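# Slide the door fully open and leave it

## Task

Push or pull the sliding door until it is completely open, so that it stays open by itself without the robot holding it. Do not let it bang open or shut, do not move anything else from its starting place, and do not let the robot fall over or finish leaning.

## Robot and tools

ROBOT. A Hello Robot Stretch 3 with one arm. The base is 0.33 m long and 0.34 m wide, has two drive wheels and can only drive straight or spin in place, never sideways. Spinning pivots about the point midway between the wheels, 0.05 m behind the front edge. A lift rides up and down a mast, and the arm telescopes out to the robot's RIGHT, so to move the gripper forward you drive the base. With the arm pulled in and the wrist folded, the wrist pokes up to 0.06 m beyond the right side and a spin sweeps a 0.28 m radius circle. An unfolded, level gripper reaches outside that circle.

FRAMES. Base frame: origin on the floor between the drive wheels, x forward, y left, z up. hand_pose is reported in it, at the point where closed fingertips meet. With all wrist joints at zero, that hand frame has x up, y pointing back along the arm toward the mast, z toward the robot's rear. Odometry frame is the base frame as it was at the scene's start; heading runs -3.142 to 3.142, positive to the left.

execute_actions. Argument "actions": a list holding one action or nothing (empty just reports state and pictures). An action may contain "base", "joints", or both, plus optional "contact_limits"; its motions begin together. "base" holds exactly one relative command: {"translate_m": d}, metres from the current spot, forward positive, -1 to 1; or {"rotate_rad": d}, radians, counter-clockwise (left) positive, -3.2 to 3.2. "joints" gives absolute targets, not offsets: lift_m 0 to 1.1 (arm height); arm_m 0 to 0.52 (extension); wrist_yaw_rad -1.345 to 4.42 (0 along the arm, positive toward the front, 3.0 folded over the base); wrist_pitch_rad -1.57 to 0.451 (0 level, negative tips the fingers down); wrist_roll_rad -2.911 to 2.911 (0 fingers side by side); gripper_m -0.089 to 0.179 (bigger is wider; actual fingertip gap is 0.007 m smaller when nearly shut, 0.025 m smaller when fully open, zero below 0.007); head_pan_rad -3.953 to 1.73 (0 ahead, positive left, -1.57 along the arm); head_tilt_rad -1.53 to 0.419 (negative down). Done tolerances: ±0.004 for lift_m, arm_m, gripper_m; ±0.02 for yaw, roll, head; ±0.05 for pitch. "contact_limits": {"arm_m": n}, motor effort percent 1 to 100, stops the arm (contact_stop) when its effort hits about n (or -n while retracting) and caps its holding force until the next action; very low values stop at once. "cameras": list from head_camera, nav_camera, wrist_camera, all; omitted or null means all, [] means none. Any unknown key or out-of-range number rejects the whole call and nothing moves. A joint or base you omit may still be driving to an old target. No action runs beyond 15 s. If a result reports a stop, the remaining calls in that reply are skipped.

wait: "seconds" 0 to 10; commands nothing and returns state and pictures. zoom_image: "camera" plus "region" [x0, y0, x1, y1] in pixels from the top-left of that camera's latest full picture, at most 504 by 504. finished_scene: "scene" is the current scene number; it ends the scene irreversibly and reports success, so only call it once the door is open and stays so.

RESULTS. base_status and joint_status tell how each motion ended: done (for the base, wheels turned the commanded amount even if slipping), off_target (stopped short and may still push), contact_stop, time_out, torque_fault. After the last three the old target is dropped and it holds where it stopped. Arm and lift contact-stop when pushing firmly and then go slack until re-commanded; a slack lift can sag under load or keep pressing. Base, wrist and head never stop on contact. A wrist servo pushed hard for several seconds goes limp for 10 s (torque_fault). on_its_own lists uncommanded behaviour; its "held at" is a target, not a position. motor_effort is percent of maximum, positive toward higher joint values, peak in brackets; readings carry fixed offsets and noise. Positive wheel effort pushes forward. base_tilt in degrees, forward/right positive, with up to about 4 degrees of fixed bias. turned_by_wheels and turned_by_imu give turning since the last result. lidar_m: 12 distances in metres from the base origin in 30-degree sectors, first straight ahead, counting counter-clockwise (4th left, 7th behind, 10th right), in a plane 0.17 m up, range 0.15 to 12, "-" is nothing; it misses glass, thin legs, and parts hidden by the mast or a low lift (5th, 6th, 9th, 10th). wrist_depth_mm (45 to 1000) and head_depth_mm (280 to 4000, sideways image) are 7x7 median-depth grids from top left.

CAMERAS. head_camera and nav_camera move with head pan and tilt; wrist_camera rides on the gripper. Calibration lists intrinsics K and T_world_to_cam from the base frame, with small errors that grow for the wrist camera.

SPEED. Full base speed (0.30 m/s, 1.9 rad/s) needs lift_m under 0.30, arm_m under 0.03 and wrist_yaw_rad over 2.54; otherwise 0.10 m/s and 0.63 rad/s.

SAFETY. Fold or unfold the wrist only with lift_m 0.32 to 0.95, wrist_pitch_rad -0.4, roll near 0; once folded lift may go to 0.25. With yaw below -0.4 keep pitch at -0.5 or lower. Pushing with the arm against something rigid while the gripper is above roughly 0.45 m can tip the robot, more so with a raised contact limit or a repeated push. Driving while gripping or pushing on something immovable, or snagging furniture (especially reversing), can tip it; undo in small steps, release contact, and lower lift to about 0.2 if still leaning. Move the door gently so it does not slam, avoid drops and hard hits, and to grip send gripper_m below the object's width, releasing with at least 0.02 above the touch value.

Each tool is called in YAML: its name, and indented under it one key for each argument.

## Session

execute_actions:
  actions: []

Scene clock: 0.00 s.
base_odometry: x=+0.000 y=+0.000 heading=+0.000 (m, m, rad; odometry frame)
turned_by_wheels: +0.000 (rad since the last result)
turned_by_imu: +0.000 (rad since the last result)
base_tilt: forward=-0.1 right=+0.3 (deg)
lidar_m: 1.60 1.62 1.61 1.23 0.93 0.92 1.01 1.67 2.16 1.04 1.13 1.08
head_depth_mm: 1513 1511 1505 1528 1522 926 1536 / 1608 1616 1605 1635 1608 933 1657 / 1728 1740 1751 1765 1718 937 1792 / 1860 1873 1895 1904 1824 1016 1922 / 1965 2053 2050 2080 1832 1191 2084 / 1995 2090 2085 2090 1989 1544 1607 / 1840 1871 1882 1874 1831 1819 1864
base_status: not commanded
joint_positions: lift_m=+0.331 arm_m=-0.001 wrist_yaw_rad=+3.030 wrist_pitch_rad=-0.568 wrist_roll_rad=+0.018 gripper_m=+0.037 head_pan_rad=-0.003 head_tilt_rad=+0.004
joint_status: not commanded
motor_effort: left_wheel=+1 right_wheel=+0 lift_m=+22 arm_m=+1 wrist_yaw_rad=+0 wrist_pitch_rad=+5 wrist_roll_rad=+0 gripper_m=+0 head_pan_rad=+0 head_tilt_rad=+2 (%)
hand_pose: x=+0.0014 y=+0.0582 z=+0.3112 quat_wxyz=(+0.238, +0.694, +0.158, +0.660) (m; base frame)
wrist_depth_mm: 743 853 - - - - - / 743 911 992 974 947 947 933 / 762 770 778 757 758 769 742 / 649 647 644 656 621 638 624 / 558 550 568 557 561 539 534 / 484 - - - 463 469 463 / 439 - - - 415 417 412
pictures: head_camera (sideways: a quarter turn clockwise sets it upright), nav_camera (sideways: a quarter turn counterclockwise sets it upright), wrist_camera
Images, in order (width x height): head_camera 896x504, nav_camera 672x504, wrist_camera 644x364.

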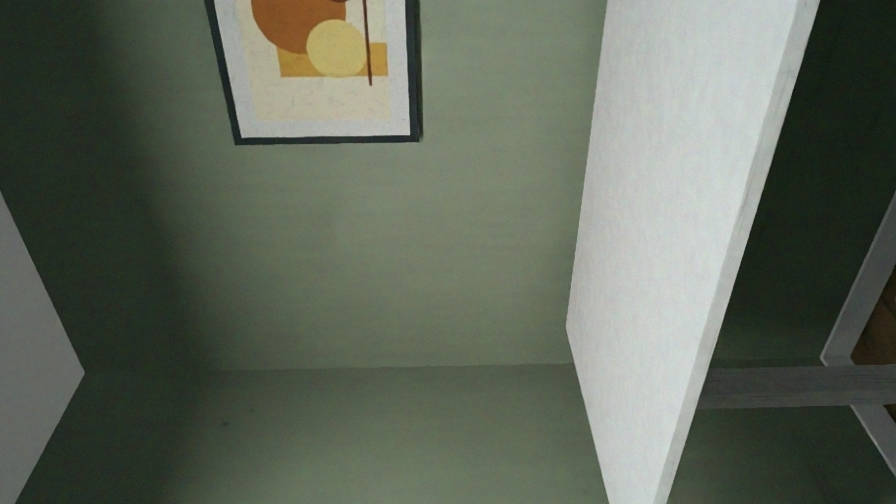

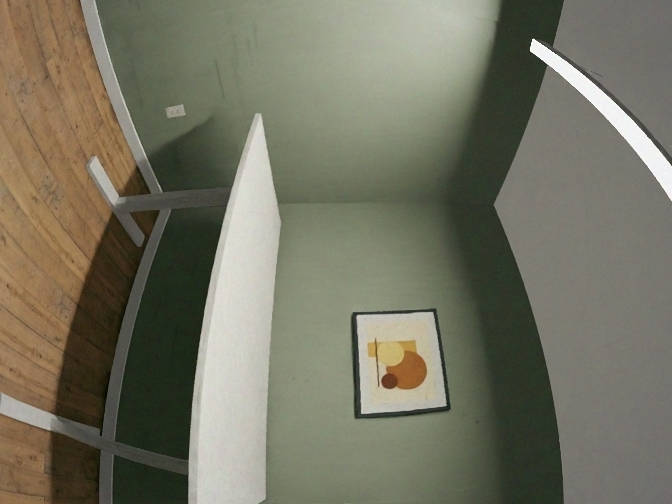

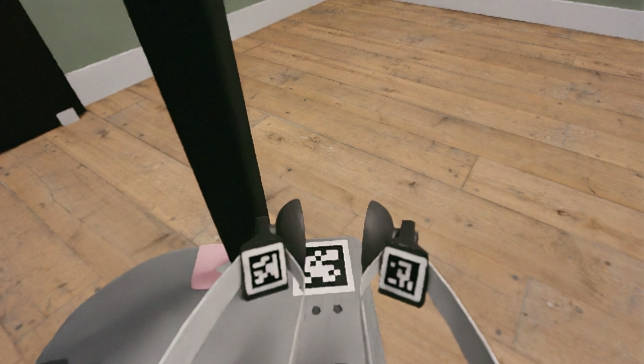

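execute_actions:
  actions:
    - {"joints":{"head_pan_rad":-3.5,"head_tilt_rad":-0.4}}
  cameras: ["head_camera","nav_camera"]

execute_actions:
  actions:
    - {"joints":{"head_pan_rad":-2.3}}
  cameras: ["head_camera","nav_camera"]

Scene clock: 4.97 s.
base_odometry: x=+0.000 y=+0.000 heading=+0.000 (m, m, rad; odometry frame)
turned_by_wheels: +0.000 (rad since the last result)
turned_by_imu: -0.001 (rad since the last result)
base_tilt: forward=-0.1 right=+0.3 (deg)
lidar_m: 1.60 1.62 1.61 1.23 0.93 0.92 1.01 1.67 2.16 1.04 1.13 1.08
head_depth_mm: 740 791 849 914 991 1084 1188 / 761 814 873 944 1027 1123 1241 / 781 837 902 978 1059 1170 1298 / 803 862 932 1008 1106 1216 1339 / 827 887 961 1044 1150 1278 1375 / 850 918 994 1085 1195 1333 1424 / 876 947 1034 1111 1269 1481 1419
base_status: not commanded
joint_positions: lift_m=+0.331 arm_m=-0.001 wrist_yaw_rad=+3.030 wrist_pitch_rad=-0.568 wrist_roll_rad=+0.018 gripper_m=+0.037 head_pan_rad=-3.493 head_tilt_rad=-0.395
joint_status: all done
motor_effort: left_wheel=+1(1) right_wheel=+1(0) lift_m=+22(21) arm_m=+0(1) wrist_yaw_rad=+0(0) wrist_pitch_rad=+5(5) wrist_roll_rad=+1(0) gripper_m=+0(1) head_pan_rad=-4(45) head_tilt_rad=-3(36) (%)
hand_pose: x=+0.0014 y=+0.0582 z=+0.3112 quat_wxyz=(+0.238, +0.694, +0.158, +0.660) (m; base frame)
wrist_depth_mm: 758 858 - - - - - / 745 880 - 981 979 939 921 / 728 789 778 760 766 739 744 / 655 647 637 638 636 633 624 / 550 558 560 557 560 533 538 / 486 - - - 463 471 472 / 447 - - - 421 422 414
pictures: head_camera (sideways: a quarter turn clockwise sets it upright), nav_camera (sideways: a quarter turn counterclockwise sets it upright)
camera_calibration (this result's frames):
head_camera: T_world_to_cam=[[0.375253, -0.154912, -0.913886, 1.21116], [-0.389099, -0.921189, -0.00361888, 0.00682586], [-0.841301, 0.35695, -0.405955, 0.492447], [0, 0, 0, 1]] pos_world=[-0.0375383, 0.0181318, 1.3068]
nav_camera: T_world_to_cam=[[-0.352237, 0.146607, 0.924357, -1.15949], [0.362439, 0.931957, -0.00970044, 0.066404], [-0.862883, 0.331606, -0.381406, 0.466315], [0, 0, 0, 1]] pos_world=[-0.0301087, -0.046529, 1.25028]
Images, in order (width x height): head_camera 896x504, nav_camera 672x504.

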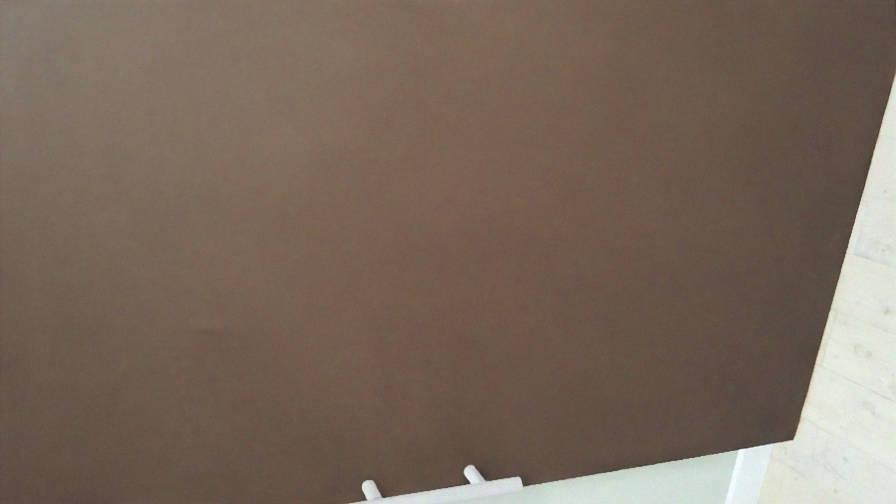

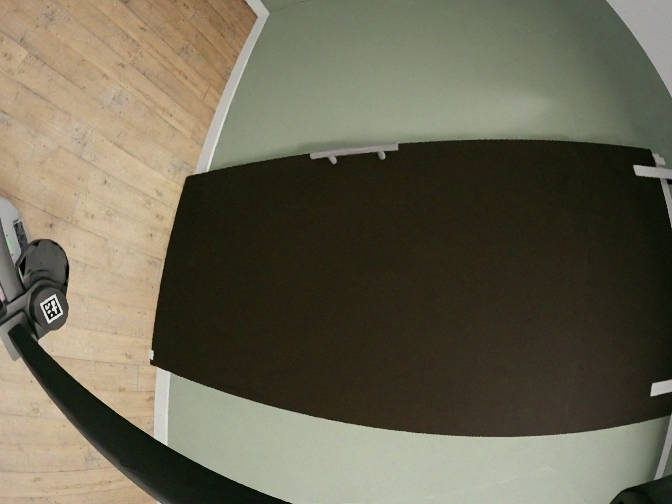

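Scene clock: 6.13 s.
base_odometry: x=+0.000 y=+0.000 heading=+0.000 (m, m, rad; odometry frame)
turned_by_wheels: +0.000 (rad since the last result)
turned_by_imu: +0.000 (rad since the last result)
base_tilt: forward=-0.2 right=+0.3 (deg)
lidar_m: 1.60 1.62 1.61 1.23 0.93 0.92 1.01 1.67 2.16 1.04 1.13 1.08
head_depth_mm: 1932 2070 2230 2365 2273 1749 1414 / 1912 2063 2225 2403 2280 1755 1415 / 1903 2031 2200 2384 2282 1759 1418 / 1880 2017 2168 2357 2288 1756 1418 / 1865 1985 2138 2353 2288 1750 1415 / 1835 1967 2107 2312 2287 1756 1417 / 1822 1957 2089 2294 2285 1758 1423
base_status: not commanded
joint_positions: lift_m=+0.331 arm_m=-0.001 wrist_yaw_rad=+3.030 wrist_pitch_rad=-0.568 wrist_roll_rad=+0.018 gripper_m=+0.037 head_pan_rad=-2.307 head_tilt_rad=-0.395
joint_status: all done
motor_effort: left_wheel=+1(0) right_wheel=+1(0) lift_m=+22(22) arm_m=+1(1) wrist_yaw_rad=+0(1) wrist_pitch_rad=+5(5) wrist_roll_rad=+1(0) gripper_m=+1(1) head_pan_rad=+4(48) head_tilt_rad=-3(4) (%)
hand_pose: x=+0.0014 y=+0.0582 z=+0.3112 quat_wxyz=(+0.238, +0.694, +0.158, +0.660) (m; base frame)
wrist_depth_mm: 769 839 - - - - - / 768 930 971 969 935 945 926 / 761 779 777 754 761 762 746 / 644 642 639 637 631 617 624 / 568 549 556 568 556 539 536 / 479 - - - 464 473 479 / 443 - - - 423 413 414
pictures: head_camera (sideways: a quarter turn clockwise sets it upright), nav_camera (sideways: a quarter turn counterclockwise sets it upright)
camera_calibration (this result's frames):
head_camera: T_world_to_cam=[[0.284579, 0.289529, -0.913886, 1.21171], [0.707437, -0.706767, -0.00361887, 0.000136959], [-0.646952, -0.645487, -0.405954, 0.491261], [0, 0, 0, 1]] pos_world=[-0.0271023, -0.0336255, 1.3068]
nav_camera: T_world_to_cam=[[-0.268233, -0.271321, 0.924357, -1.16001], [-0.727435, 0.686108, -0.00970044, 0.0730522], [-0.631576, -0.675012, -0.381406, 0.464904], [0, 0, 0, 1]] pos_world=[0.0356108, -0.0510405, 1.25028]
Images, in order (width x height): head_camera 896x504, nav_camera 672x504.

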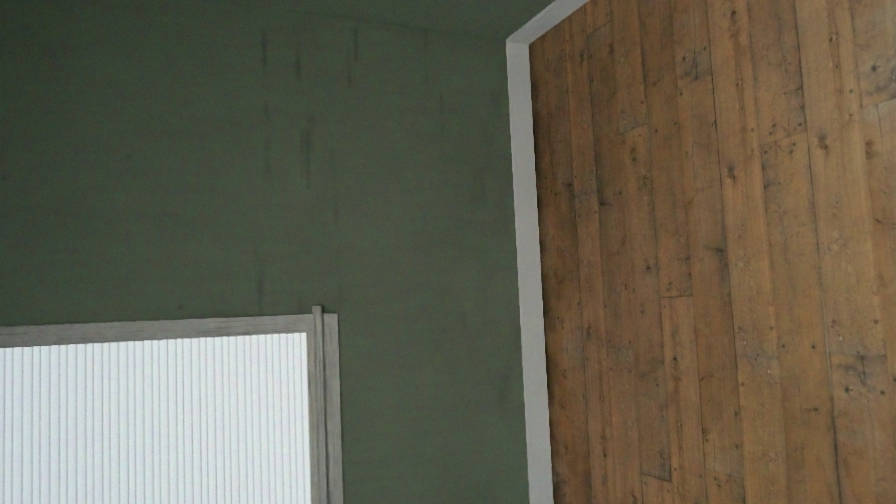

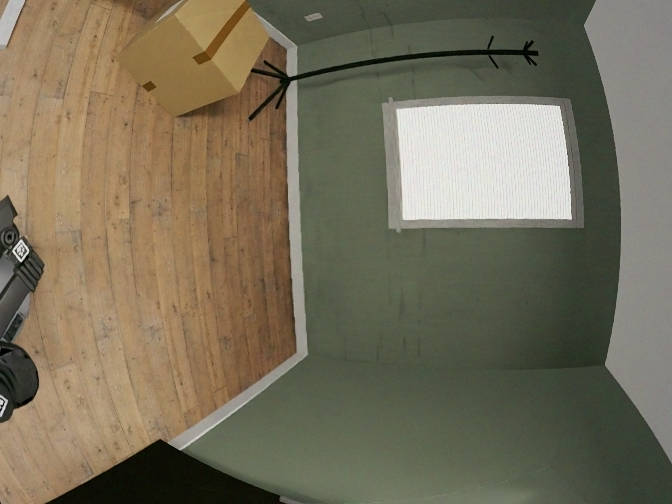

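execute_actions:
  actions:
    - {"base":{"rotate_rad":-2.689},"joints":{"head_pan_rad":-1.9,"head_tilt_rad":0.1,"lift_m":0.28}}
  cameras: ["nav_camera"]

execute_actions:
  actions:
    - {"base":{"translate_m":0.79}}
  cameras: []

execute_actions:
  actions:
    - {"base":{"rotate_rad":0.43},"joints":{"head_pan_rad":-1.57,"head_tilt_rad":-0.6,"lift_m":0.5,"wrist_pitch_rad":-0.4}}
  cameras: []

execute_actions:
  actions:
    - {"joints":{"lift_m":0.8,"wrist_yaw_rad":0,"gripper_m":0.0}}

Scene clock: 24.00 s.
base_odometry: x=+0.000 y=+0.000 heading=-2.689 (m, m, rad; odometry frame)
turned_by_wheels: -2.689 (rad since the last result)
turned_by_imu: -2.691 (rad since the last result)
base_tilt: forward=-0.1 right=+0.3 (deg)
lidar_m: 1.52 2.16 1.06 1.04 1.56 1.60 1.62 1.61 1.30 0.94 0.92 0.98
head_depth_mm: 1702 1712 1716 1696 1684 1664 1669 / 1791 1826 1806 1796 1776 1729 1703 / 1640 1629 1606 1568 1548 1516 1498 / 1477 1456 1421 1399 1374 1360 1338 / 1300 1297 1276 1255 1241 1224 1203 / 1174 1170 1160 1139 1125 1110 1092 / 1073 1073 1058 1041 1031 1021 1005
base_status: done
joint_positions: lift_m=+0.280 arm_m=-0.001 wrist_yaw_rad=+3.030 wrist_pitch_rad=-0.569 wrist_roll_rad=+0.018 gripper_m=+0.037 head_pan_rad=-1.906 head_tilt_rad=+0.086
joint_status: all done
motor_effort: left_wheel=+4(12) right_wheel=-4(11) lift_m=+16(21) arm_m=+0(0) wrist_yaw_rad=+0(0) wrist_pitch_rad=+5(5) wrist_roll_rad=+1(1) gripper_m=+0(0) head_pan_rad=+4(33) head_tilt_rad=+8(46) (%)
hand_pose: x=+0.0014 y=+0.0580 z=+0.2606 quat_wxyz=(+0.238, +0.694, +0.158, +0.660) (m; base frame)
wrist_depth_mm: - - - - - - - / 885 892 872 862 862 830 832 / 703 695 686 674 678 671 652 / 588 556 569 563 560 565 545 / 489 512 - - 496 473 478 / 436 - - - 412 415 411 / - - - - 374 370 371
pictures: nav_camera (sideways: a quarter turn counterclockwise sets it upright)
camera_calibration (this result's frames):
nav_camera: T_world_to_cam=[[0.0140761, 0.090401, 0.995806, -1.25536], [-0.93967, 0.341621, -0.0177304, 0.0848097], [-0.341791, -0.93548, 0.0897559, -0.150171], [0, 0, 0, 1]] pos_world=[0.0460366, -0.055969, 1.26508]
Images, in order (width x height): nav_camera 672x504.

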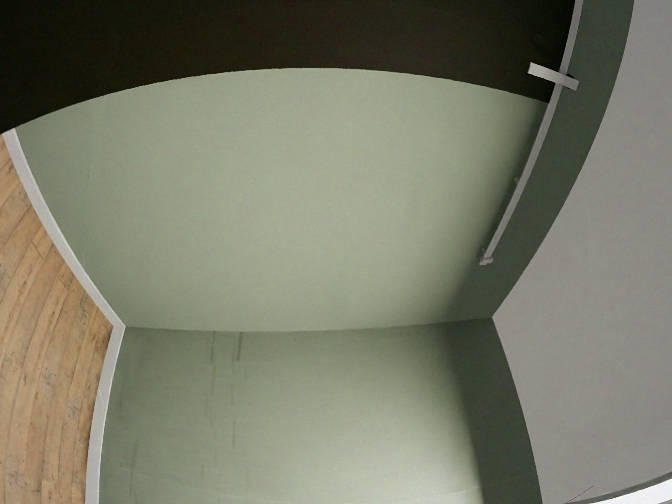

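Scene clock: 28.40 s.
base_odometry: x=-0.710 y=-0.346 heading=-2.689 (m, m, rad; odometry frame)
turned_by_wheels: +0.000 (rad since the last result)
turned_by_imu: +0.003 (rad since the last result)
base_tilt: forward=-0.1 right=+0.3 (deg)
lidar_m: 1.00 1.45 1.54 1.01 1.05 1.57 2.37 1.93 0.76 0.59 0.58 0.69
head_depth_mm: 1457 1413 1380 1352 1317 1284 1254 / 1219 1207 1176 1027 1011 986 966 / 951 932 913 899 884 867 853 / 836 822 811 799 787 772 761 / 750 740 728 718 707 698 688 / 678 669 662 651 644 635 627 / 620 612 604 597 590 583 576
base_status: done
joint_positions: lift_m=+0.280 arm_m=-0.001 wrist_yaw_rad=+3.030 wrist_pitch_rad=-0.570 wrist_roll_rad=+0.018 gripper_m=+0.037 head_pan_rad=-1.906 head_tilt_rad=+0.086
joint_status: not commanded
motor_effort: left_wheel=+3(12) right_wheel=-4(9) lift_m=+16(17) arm_m=+0(0) wrist_yaw_rad=+0(0) wrist_pitch_rad=+6(6) wrist_roll_rad=+0(0) gripper_m=+0(0) head_pan_rad=+3(4) head_tilt_rad=+9(8) (%)
hand_pose: x=+0.0014 y=+0.0580 z=+0.2605 quat_wxyz=(+0.238, +0.694, +0.159, +0.660) (m; base frame)
wrist_depth_mm: - - 971 - - - - / 907 850 853 837 811 865 826 / 710 677 668 673 659 679 657 / 572 580 553 557 564 559 551 / 494 516 - - 494 479 478 / 442 - - - 404 417 409 / - - - - 374 373 369
pictures: none
No camera images: the call's "cameras" was empty. Leave "cameras" out to get every camera's image.

Scene clock: 31.23 s.
base_odometry: x=-0.710 y=-0.346 heading=-2.259 (m, m, rad; odometry frame)
turned_by_wheels: +0.430 (rad since the last result)
turned_by_imu: +0.429 (rad since the last result)
base_tilt: forward=-0.1 right=+0.3 (deg)
lidar_m: 1.44 1.50 1.01 1.02 1.95 2.38 2.33 0.83 0.61 0.58 0.67 0.91
head_depth_mm: 474 524 589 671 777 929 1147 / 471 522 586 666 771 916 1130 / 469 520 572 650 749 908 1115 / 473 525 579 656 760 923 1145 / 519 575 645 730 847 1002 1190 / 520 575 643 729 840 991 1178 / 517 571 638 723 835 984 1172
base_status: done
joint_positions: lift_m=+0.500 arm_m=-0.001 wrist_yaw_rad=+3.030 wrist_pitch_rad=-0.421 wrist_roll_rad=+0.018 gripper_m=+0.037 head_pan_rad=-1.577 head_tilt_rad=-0.593
joint_status: all done
motor_effort: left_wheel=-3(9) right_wheel=+5(13) lift_m=+27(27) arm_m=+0(0) wrist_yaw_rad=+0(0) wrist_pitch_rad=+7(8) wrist_roll_rad=+1(0) gripper_m=+0(0) head_pan_rad=+3(30) head_tilt_rad=-5(47) (%)
hand_pose: x=+0.0037 y=+0.0791 z=+0.5118 quat_wxyz=(+0.187, +0.705, +0.107, +0.676) (m; base frame)
wrist_depth_mm: - - - - - - - / - - - - - - - / - - - - - - - / - - - - - - - / 902 879 - 869 912 878 844 / 761 746 750 739 724 751 728 / 652 638 626 639 634 630 634
pictures: none
No camera images: the call's "cameras" was empty. Leave "cameras" out to get every camera's image.

Scene clock: 34.80 s.
base_odometry: x=-0.710 y=-0.346 heading=-2.259 (m, m, rad; odometry frame)
turned_by_wheels: +0.000 (rad since the last result)
turned_by_imu: -0.001 (rad since the last result)
base_tilt: forward=-0.1 right=+0.3 (deg)
lidar_m: 1.45 1.50 1.01 1.02 1.95 2.37 2.33 0.83 0.61 0.58 0.67 0.91
head_depth_mm: 474 524 589 669 775 927 1077 / 472 522 585 666 770 918 1065 / 469 519 573 650 750 887 1085 / 473 525 580 657 759 873 - / 518 575 645 732 844 1001 1191 / 520 575 643 727 838 992 1176 / 518 571 639 724 832 984 1175
base_status: not commanded
joint_positions: lift_m=+0.800 arm_m=-0.001 wrist_yaw_rad=+0.002 wrist_pitch_rad=-0.420 wrist_roll_rad=+0.018 gripper_m=+0.000 head_pan_rad=-1.577 head_tilt_rad=-0.593
joint_status: all done
motor_effort: left_wheel=-3(3) right_wheel=+6(5) lift_m=+27(29) arm_m=+0(0) wrist_yaw_rad=-1(2) wrist_pitch_rad=+7(7) wrist_roll_rad=+0(0) gripper_m=-2(81) head_pan_rad=+5(4) head_tilt_rad=-6(4) (%)
hand_pose: x=-0.0212 y=-0.3677 z=+0.8118 quat_wxyz=(+0.686, +0.147, -0.697, -0.149) (m; base frame)
wrist_depth_mm: 366 359 362 309 292 293 289 / 405 400 394 338 320 319 317 / 455 445 438 376 358 354 350 / 501 499 483 423 402 403 392 / 570 563 550 - 454 452 438 / 659 661 652 572 516 528 515 / 810 784 809 683 631 608 602
pictures: head_camera (sideways: a quarter turn clockwise sets it upright), nav_camera (sideways: a quarter turn counterclockwise sets it upright), wrist_camera
camera_calibration (this result's frames):
head_camera: T_world_to_cam=[[0.0199047, 0.577252, -0.816323, 1.08609], [0.998513, -0.0529203, -0.0130748, 0.0106698], [-0.0507476, -0.814849, -0.577447, 0.710762], [0, 0, 0, 1]] pos_world=[0.00379726, -0.0472175, 1.29717]
nav_camera: T_world_to_cam=[[-0.0198892, -0.555319, 0.831399, -1.04027], [-0.99961, 0.0273677, -0.00563343, 0.0694157], [-0.0196251, -0.831187, -0.555647, 0.687893], [0, 0, 0, 1]] pos_world=[0.0621984, -0.00781665, 1.2475]
wrist_camera: T_world_to_cam=[[-0.997631, -0.0648591, -0.0229096, -0.0133561], [-0.0205683, 0.599095, -0.800414, 0.899862], [0.0656391, -0.798047, -0.59901, 0.362508], [0, 0, 0, 1]] pos_world=[-0.0186105, -0.250671, 0.937102]
Images, in order (width x height): head_camera 896x504, nav_camera 672x504, wrist_camera 644x364.

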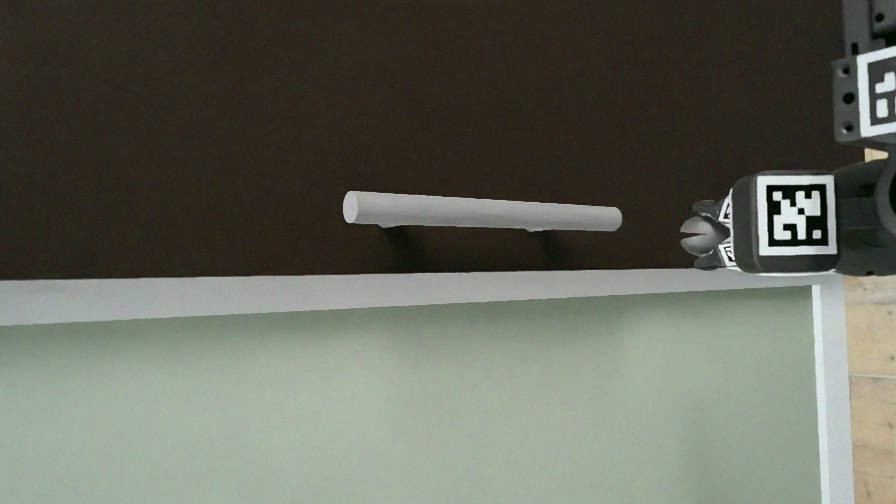

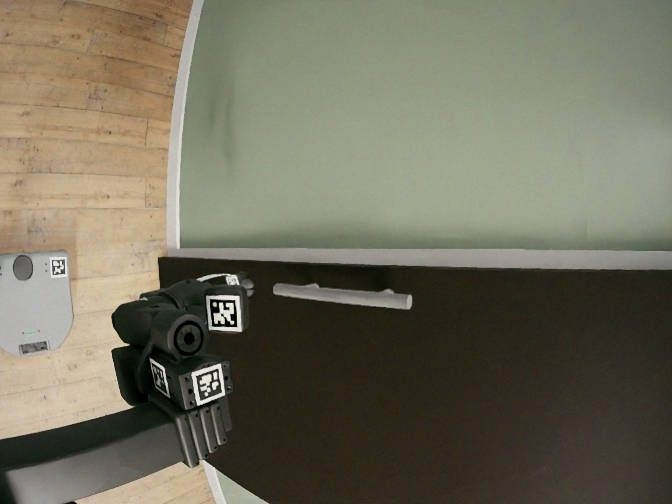

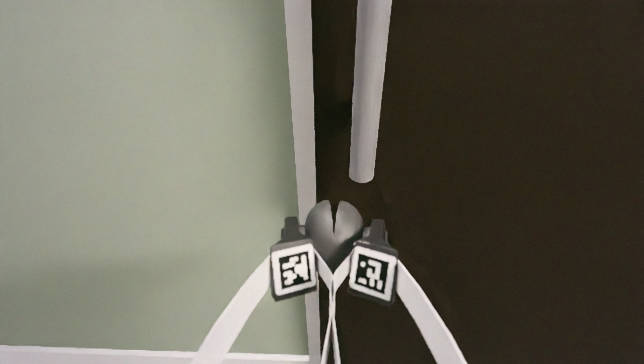

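execute_actions:
  actions:
    - {"base":{"translate_m":-0.03},"joints":{"lift_m":0.84,"gripper_m":0.11,"arm_m":0.08}}
  cameras: []

execute_actions:
  actions:
    - {"joints":{"arm_m":0.17}}

Scene clock: 42.37 s.
base_odometry: x=-0.691 y=-0.323 heading=-2.259 (m, m, rad; odometry frame)
turned_by_wheels: +0.000 (rad since the last result)
turned_by_imu: -0.001 (rad since the last result)
base_tilt: forward=-0.1 right=+0.4 (deg)
lidar_m: 1.48 1.53 1.02 1.03 1.95 2.36 2.30 0.84 0.61 0.58 0.67 0.91
head_depth_mm: 473 526 589 669 770 - - / 471 522 585 666 755 - - / 470 520 583 663 740 - - / 467 517 570 632 719 - 1138 / 491 547 623 719 816 1001 1187 / 520 575 643 727 838 994 1181 / 517 571 640 722 831 983 1174
base_status: done
joint_positions: lift_m=+0.840 arm_m=+0.080 wrist_yaw_rad=+0.001 wrist_pitch_rad=-0.420 wrist_roll_rad=+0.018 gripper_m=+0.110 head_pan_rad=-1.577 head_tilt_rad=-0.593
joint_status: all done
motor_effort: left_wheel=-2(8) right_wheel=+5(7) lift_m=+27(28) arm_m=+3(1) wrist_yaw_rad=-1(1) wrist_pitch_rad=+7(7) wrist_roll_rad=+0(1) gripper_m=+0(79) head_pan_rad=+4(3) head_tilt_rad=-5(4) (%)
hand_pose: x=-0.0213 y=-0.4488 z=+0.8519 quat_wxyz=(+0.686, +0.147, -0.697, -0.149) (m; base frame)
wrist_depth_mm: 290 291 283 218 225 221 218 / 321 317 307 240 244 242 238 / 358 350 340 261 269 267 265 / 399 394 390 297 304 299 297 / 451 444 432 341 345 331 335 / 531 520 529 408 401 383 384 / 631 625 613 496 465 463 453
pictures: none
No camera images: the call's "cameras" was empty. Leave "cameras" out to get every camera's image.

Scene clock: 44.27 s.
base_odometry: x=-0.691 y=-0.323 heading=-2.259 (m, m, rad; odometry frame)
turned_by_wheels: +0.000 (rad since the last result)
turned_by_imu: +0.000 (rad since the last result)
base_tilt: forward=-0.1 right=+0.3 (deg)
lidar_m: 1.48 1.53 1.02 1.03 1.95 2.36 2.29 0.83 0.60 0.58 0.67 0.91
head_depth_mm: 474 525 588 670 - - 1149 / 472 523 586 654 - 967 1133 / 469 520 581 650 - 961 1117 / 467 517 569 631 - 926 1107 / 490 547 623 718 848 996 1186 / 520 576 642 728 841 995 1175 / 517 572 639 724 834 986 1171
base_status: not commanded
joint_positions: lift_m=+0.840 arm_m=+0.170 wrist_yaw_rad=+0.001 wrist_pitch_rad=-0.420 wrist_roll_rad=+0.018 gripper_m=+0.110 head_pan_rad=-1.577 head_tilt_rad=-0.593
joint_status: all done
motor_effort: left_wheel=-2(2) right_wheel=+5(5) lift_m=+26(27) arm_m=+4(3) wrist_yaw_rad=-1(1) wrist_pitch_rad=+7(7) wrist_roll_rad=+1(1) gripper_m=+0(1) head_pan_rad=+3(4) head_tilt_rad=-5(5) (%)
hand_pose: x=-0.0213 y=-0.5388 z=+0.8519 quat_wxyz=(+0.686, +0.147, -0.697, -0.149) (m; base frame)
wrist_depth_mm: 208 205 147 81 142 141 140 / 229 225 164 90 155 155 153 / 253 250 231 101 172 171 168 / 283 283 267 114 192 191 188 / 328 322 295 132 215 213 213 / 380 371 368 156 252 248 247 / 461 446 445 203 300 300 294
pictures: head_camera (sideways: a quarter turn clockwise sets it upright), nav_camera (sideways: a quarter turn counterclockwise sets it upright), wrist_camera
camera_calibration (this result's frames):
head_camera: T_world_to_cam=[[0.0199048, 0.577252, -0.816323, 1.08609], [0.998513, -0.0529206, -0.0130748, 0.0106698], [-0.0507478, -0.814849, -0.577447, 0.710762], [0, 0, 0, 1]] pos_world=[0.00379725, -0.0472175, 1.29717]
nav_camera: T_world_to_cam=[[-0.0198893, -0.555319, 0.831399, -1.04027], [-0.99961, 0.0273679, -0.00563343, 0.0694157], [-0.0196253, -0.831187, -0.555647, 0.687893], [0, 0, 0, 1]] pos_world=[0.0621984, -0.00781667, 1.2475]
wrist_camera: T_world_to_cam=[[-0.997671, -0.0642463, -0.0228963, -0.0233568], [-0.020197, 0.598936, -0.800542, 1.03447], [0.0651453, -0.798216, -0.598839, 0.249711], [0, 0, 0, 1]] pos_world=[-0.0186768, -0.421757, 0.977137]
Images, in order (width x height): head_camera 896x504, nav_camera 672x504, wrist_camera 644x364.

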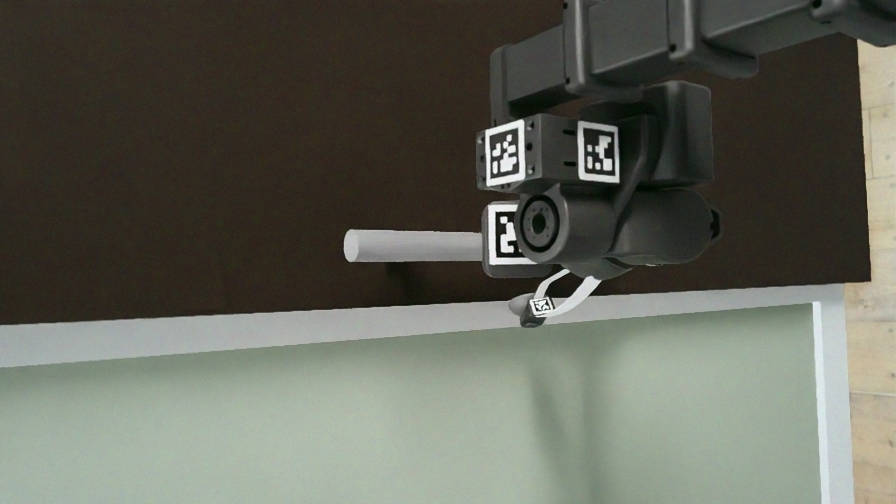

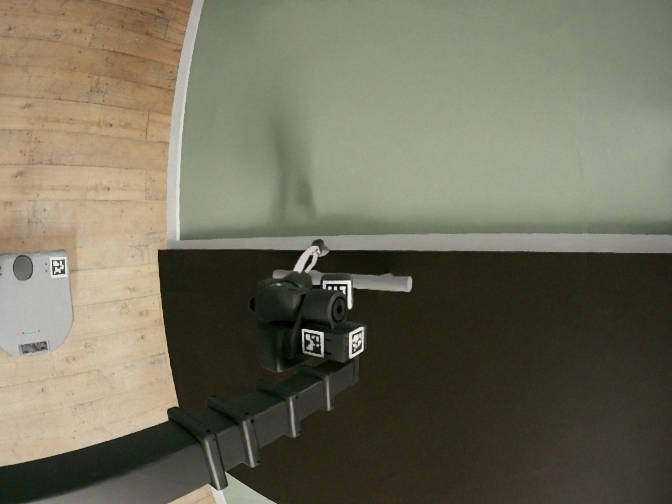

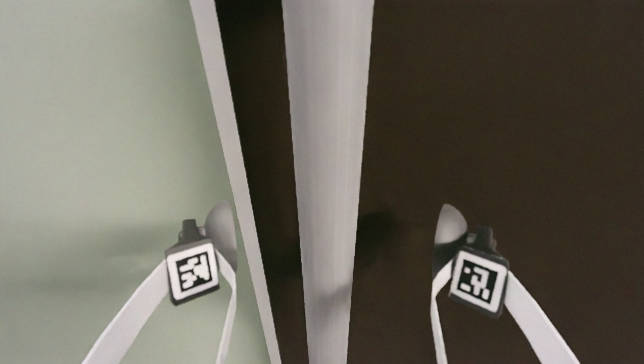

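execute_actions:
  actions:
    - {"joints":{"arm_m":0.15,"gripper_m":0.06}}
  cameras: []

execute_actions:
  actions:
    - {"base":{"translate_m":-0.4},"joints":{"head_tilt_rad":-0.2}}

Scene clock: 48.53 s.
base_odometry: x=-0.691 y=-0.323 heading=-2.259 (m, m, rad; odometry frame)
turned_by_wheels: +0.000 (rad since the last result)
turned_by_imu: -0.001 (rad since the last result)
base_tilt: forward=-0.1 right=+0.3 (deg)
lidar_m: 1.48 1.53 1.02 1.03 1.95 2.35 2.30 0.83 0.61 0.58 0.67 0.91
head_depth_mm: 473 526 589 669 - - 1173 / 471 523 585 664 - - 1133 / 469 520 582 659 - - 1120 / 466 516 570 630 - 921 1104 / 490 548 623 715 836 999 1190 / 519 575 642 728 839 988 1182 / 518 571 640 723 834 981 1175
base_status: not commanded
joint_positions: lift_m=+0.840 arm_m=+0.150 wrist_yaw_rad=+0.001 wrist_pitch_rad=-0.420 wrist_roll_rad=+0.018 gripper_m=+0.060 head_pan_rad=-1.577 head_tilt_rad=-0.593
joint_status: all done
motor_effort: left_wheel=-2(2) right_wheel=+5(5) lift_m=+27(26) arm_m=-2(5) wrist_yaw_rad=-1(1) wrist_pitch_rad=+7(7) wrist_roll_rad=+0(1) gripper_m=+0(83) head_pan_rad=+4(4) head_tilt_rad=-4(5) (%)
hand_pose: x=-0.0213 y=-0.5194 z=+0.8519 quat_wxyz=(+0.686, +0.147, -0.697, -0.149) (m; base frame)
wrist_depth_mm: 225 222 202 100 159 158 156 / 247 246 227 111 174 172 171 / 273 273 261 124 193 191 189 / 314 308 297 139 217 215 211 / 352 351 341 161 237 245 239 / 416 407 403 189 294 282 276 / 496 486 473 333 332 327 327
pictures: none
No camera images: the call's "cameras" was empty. Leave "cameras" out to get every camera's image.

Scene clock: 54.13 s.
base_odometry: x=-0.437 y=-0.013 heading=-2.259 (m, m, rad; odometry frame)
turned_by_wheels: +0.000 (rad since the last result)
turned_by_imu: -0.002 (rad since the last result)
base_tilt: forward=-0.2 right=+0.3 (deg)
lidar_m: 1.88 1.86 1.19 1.43 1.95 1.97 1.89 0.84 0.61 0.58 0.76 0.92
head_depth_mm: 495 518 538 563 591 622 647 / 493 514 538 561 589 616 639 / 490 511 533 559 584 614 638 / 488 509 530 555 580 602 629 / 486 506 531 555 587 616 1536 / 2602 2722 2819 2949 3029 2250 1700 / 2591 2724 2825 2949 3037 2230 1685
base_status: done
joint_positions: lift_m=+0.840 arm_m=+0.150 wrist_yaw_rad=+0.081 wrist_pitch_rad=-0.422 wrist_roll_rad=+0.012 gripper_m=+0.060 head_pan_rad=-1.577 head_tilt_rad=-0.211
joint_status: all done
on_its_own: wrist_yaw_rad is held at +0.079, not at your +0.000, by its stall guard, which is not easing now
motor_effort: left_wheel=-2(15) right_wheel=+5(51) lift_m=+26(27) arm_m=+1(2) wrist_yaw_rad=-2(87) wrist_pitch_rad=+7(9) wrist_roll_rad=+2(5) gripper_m=+0(21) head_pan_rad=+4(4) head_tilt_rad=+6(40) (%)
hand_pose: x=-0.0034 y=-0.5181 z=+0.8515 quat_wxyz=(+0.693, +0.175, -0.689, -0.121) (m; base frame)
wrist_depth_mm: - - - 106 161 156 151 / - - - 117 176 171 165 / 429 - - 130 194 187 182 / 440 - - 150 217 208 201 / 445 - - 170 238 234 225 / 475 635 - 274 293 267 257 / 600 601 964 349 330 312 297
pictures: head_camera (sideways: a quarter turn clockwise sets it upright), nav_camera (sideways: a quarter turn counterclockwise sets it upright), wrist_camera
camera_calibration (this result's frames):
head_camera: T_world_to_cam=[[0.0177522, 0.231501, -0.972673, 1.2901], [0.998513, -0.0542637, 0.00530878, -0.0132616], [-0.0515518, -0.97132, -0.23212, 0.261392], [0, 0, 0, 1]] pos_world=[0.00381505, -0.0454829, 1.31559]
nav_camera: T_world_to_cam=[[-0.0177161, -0.20553, 0.97849, -1.23224], [-0.999636, 0.0235805, -0.0131459, 0.0792009], [-0.0203714, -0.978367, -0.205873, 0.232721], [0, 0, 0, 1]] pos_world=[0.0620825, -0.0274425, 1.25469]
wrist_camera: T_world_to_cam=[[-0.989119, -0.146047, -0.0177244, -0.0509508], [-0.0737397, 0.596412, -0.799284, 1.01958], [0.127304, -0.78928, -0.600692, 0.271251], [0, 0, 0, 1]] pos_world=[-0.00974403, -0.401439, 0.97697]
Images, in order (width x height): head_camera 896x504, nav_camera 672x504, wrist_camera 644x364.

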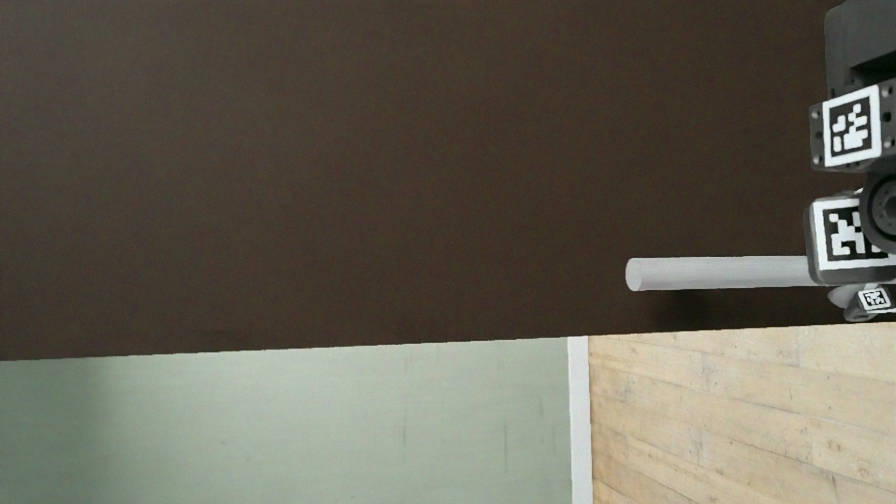

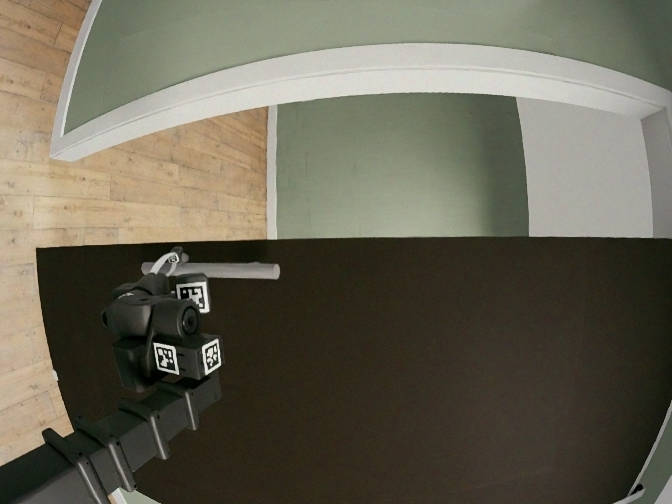

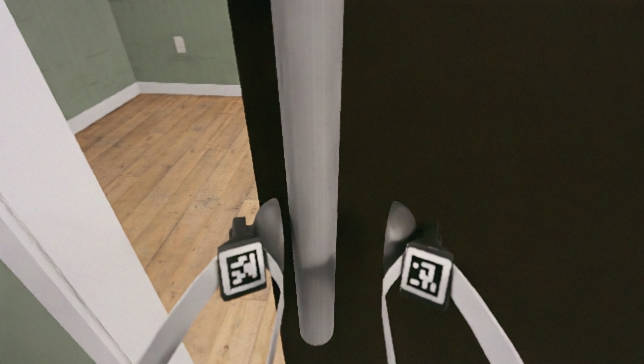

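Works. Continue and look at the stop.

execute_actions:
  actions:
    - {"base":{"translate_m":-0.35},"joints":{"head_tilt_rad":0.4,"head_pan_rad":-2.3}}

Scene clock: 61.13 s.
base_odometry: x=-0.215 y=+0.257 heading=-2.259 (m, m, rad; odometry frame)
turned_by_wheels: +0.000 (rad since the last result)
turned_by_imu: -0.003 (rad since the last result)
base_tilt: forward=-0.1 right=+0.3 (deg)
lidar_m: 2.23 1.43 1.35 1.41 1.80 1.61 1.54 0.85 0.62 0.59 0.61 0.99
head_depth_mm: 1259 1592 1591 1407 1259 1142 1044 / 1263 1472 1341 1209 1098 1007 931 / 1260 1283 1052 945 873 806 751 / 1185 1014 914 844 783 730 683 / 1079 887 818 760 712 667 628 / 946 791 738 692 652 614 580 / 779 720 673 636 600 568 540
base_status: done
joint_positions: lift_m=+0.840 arm_m=+0.150 wrist_yaw_rad=+0.246 wrist_pitch_rad=-0.422 wrist_roll_rad=+0.012 gripper_m=+0.060 head_pan_rad=-2.293 head_tilt_rad=+0.383
joint_status: all done
on_its_own: wrist_yaw_rad is held at +0.244, not at your +0.000, by its stall guard, which is not easing now
motor_effort: left_wheel=-2(14) right_wheel=+4(47) lift_m=+25(26) arm_m=+3(4) wrist_yaw_rad=-1(88) wrist_pitch_rad=+8(11) wrist_roll_rad=+2(4) gripper_m=-1(21) head_pan_rad=-3(42) head_tilt_rad=+10(51) (%)
hand_pose: x=+0.0329 y=-0.5119 z=+0.8516 quat_wxyz=(+0.700, +0.231, -0.672, -0.064) (m; base frame)
wrist_depth_mm: - 143 192 179 166 155 145 / - 160 212 196 179 167 156 / - 177 240 216 199 184 170 / - - 257 243 220 202 186 / 731 - 226 274 243 224 205 / 788 - 362 315 299 253 227 / 939 945 935 381 327 283 261
pictures: head_camera (sideways: a quarter turn clockwise sets it upright), nav_camera (sideways: a quarter turn counterclockwise sets it upright), wrist_camera
camera_calibration (this result's frames):
head_camera: T_world_to_cam=[[-0.220748, -0.275199, -0.935701, 1.24418], [0.724782, -0.688261, 0.0314357, -0.0456209], [-0.652657, -0.67124, 0.351391, -0.494655], [0, 0, 0, 1]] pos_world=[-0.0151246, -0.0210341, 1.33943]
nav_camera: T_world_to_cam=[[0.237043, 0.293865, 0.925988, -1.1662], [-0.745205, 0.666512, -0.0207555, 0.0875693], [-0.623282, -0.685131, 0.376982, -0.522481], [0, 0, 0, 1]] pos_world=[0.0160429, -0.073629, 1.27867]
wrist_camera: T_world_to_cam=[[-0.951795, -0.306223, -0.0177274, -0.0973096], [-0.170494, 0.576199, -0.799329, 1.01151], [0.254987, -0.757775, -0.600632, 0.283446], [0, 0, 0, 1]] pos_world=[0.00756258, -0.397842, 0.977053]
Images, in order (width x height): head_camera 896x504, nav_camera 672x504, wrist_camera 644x364.

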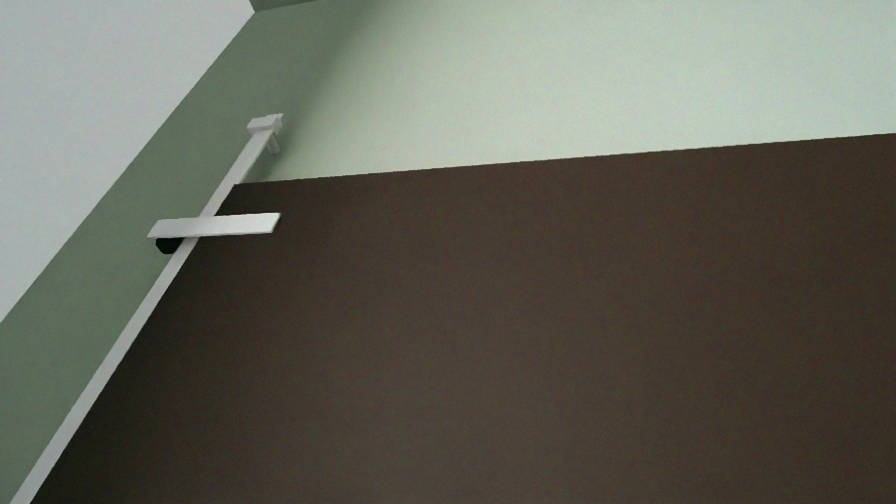

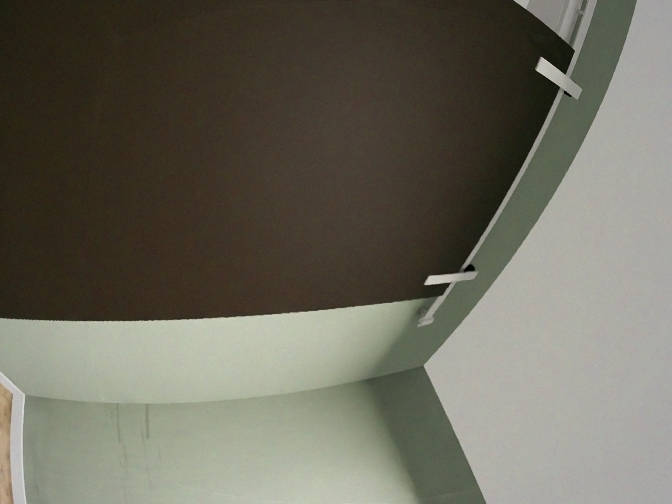

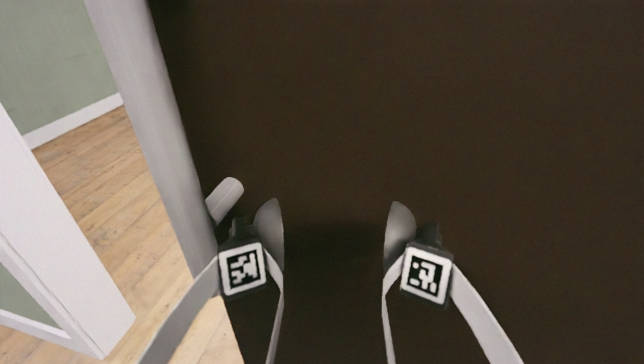

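execute_actions:
  actions:
    - {"joints":{"arm_m":0.06,"gripper_m":0.11}}
  cameras: []

execute_actions:
  actions:
    - {"base":{"translate_m":0.1},"joints":{"wrist_yaw_rad":0}}
  cameras: ["wrist_camera"]

Scene clock: 67.53 s.
base_odometry: x=-0.215 y=+0.257 heading=-2.259 (m, m, rad; odometry frame)
turned_by_wheels: +0.000 (rad since the last result)
turned_by_imu: -0.001 (rad since the last result)
base_tilt: forward=-0.2 right=+0.3 (deg)
lidar_m: 2.23 1.42 1.36 1.41 1.79 1.61 1.54 0.85 0.62 0.59 0.61 1.00
head_depth_mm: 1268 1591 1588 1404 1261 1148 1043 / 1257 1474 1342 1213 1103 1008 930 / 1256 1281 1054 948 870 807 750 / 1183 1012 916 843 783 730 684 / 1081 884 817 761 711 666 628 / 948 794 738 693 652 614 581 / 778 720 676 636 601 569 539
base_status: not commanded
joint_positions: lift_m=+0.840 arm_m=+0.060 wrist_yaw_rad=+0.245 wrist_pitch_rad=-0.421 wrist_roll_rad=+0.013 gripper_m=+0.110 head_pan_rad=-2.293 head_tilt_rad=+0.383
joint_status: all done
on_its_own: wrist_yaw_rad is held at +0.244, not at your +0.000, by its stall guard, which is not easing now
motor_effort: left_wheel=-2(2) right_wheel=+4(4) lift_m=+25(25) arm_m=-2(2) wrist_yaw_rad=-1(1) wrist_pitch_rad=+7(8) wrist_roll_rad=+2(2) gripper_m=+0(82) head_pan_rad=-4(3) head_tilt_rad=+12(11) (%)
hand_pose: x=+0.0328 y=-0.4226 z=+0.8517 quat_wxyz=(+0.700, +0.231, -0.672, -0.064) (m; base frame)
wrist_depth_mm: - - 271 264 246 228 214 / - - 312 287 267 246 233 / 703 - 334 318 292 270 251 / 715 - - 356 324 298 274 / 785 - 474 413 367 326 301 / 965 980 - 477 428 355 337 / 973 - 967 553 478 441 380
pictures: none
No camera images: the call's "cameras" was empty. Leave "cameras" out to get every camera's image.

Scene clock: 70.13 s.
base_odometry: x=-0.279 y=+0.180 heading=-2.259 (m, m, rad; odometry frame)
turned_by_wheels: +0.000 (rad since the last result)
turned_by_imu: +0.000 (rad since the last result)
base_tilt: forward=-0.2 right=+0.3 (deg)
lidar_m: 2.13 1.38 1.31 1.41 1.86 1.72 1.64 0.85 0.61 0.59 0.93 0.92
head_depth_mm: 1261 1597 1584 1404 1255 1137 1043 / 1258 1487 1321 1207 1086 913 832 / 1251 1272 1034 946 869 804 749 / 1184 1020 910 842 782 728 683 / 1076 880 814 759 710 666 626 / 943 793 737 692 651 613 579 / 776 717 674 634 599 567 538
base_status: done
joint_positions: lift_m=+0.840 arm_m=+0.060 wrist_yaw_rad=+0.002 wrist_pitch_rad=-0.421 wrist_roll_rad=+0.013 gripper_m=+0.110 head_pan_rad=-2.293 head_tilt_rad=+0.383
joint_status: all done
motor_effort: left_wheel=-2(4) right_wheel=+4(10) lift_m=+25(24) arm_m=-2(2) wrist_yaw_rad=-2(2) wrist_pitch_rad=+8(7) wrist_roll_rad=+2(2) gripper_m=+0(0) head_pan_rad=-3(4) head_tilt_rad=+11(11) (%)
hand_pose: x=-0.0211 y=-0.4293 z=+0.8517 quat_wxyz=(+0.687, +0.148, -0.695, -0.148) (m; base frame)
wrist_depth_mm: - - 244 248 247 242 241 / - - 270 277 268 266 267 / - - 303 303 302 294 296 / - - - 338 338 331 326 / - - 391 390 388 370 374 / 764 - - 440 446 436 430 / 753 958 949 529 524 518 507
pictures: wrist_camera
camera_calibration (this result's frames):
wrist_camera: T_world_to_cam=[[-0.997568, -0.0673072, -0.0180805, -0.0215383], [-0.0259779, 0.599841, -0.799697, 0.968312], [0.0646708, -0.797283, -0.600131, 0.338511], [0, 0, 0, 1]] pos_world=[-0.018223, -0.312394, 0.977118]
Images, in order (width x height): wrist_camera 644x364.

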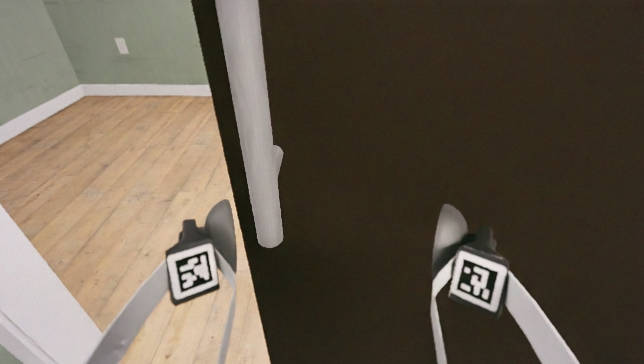

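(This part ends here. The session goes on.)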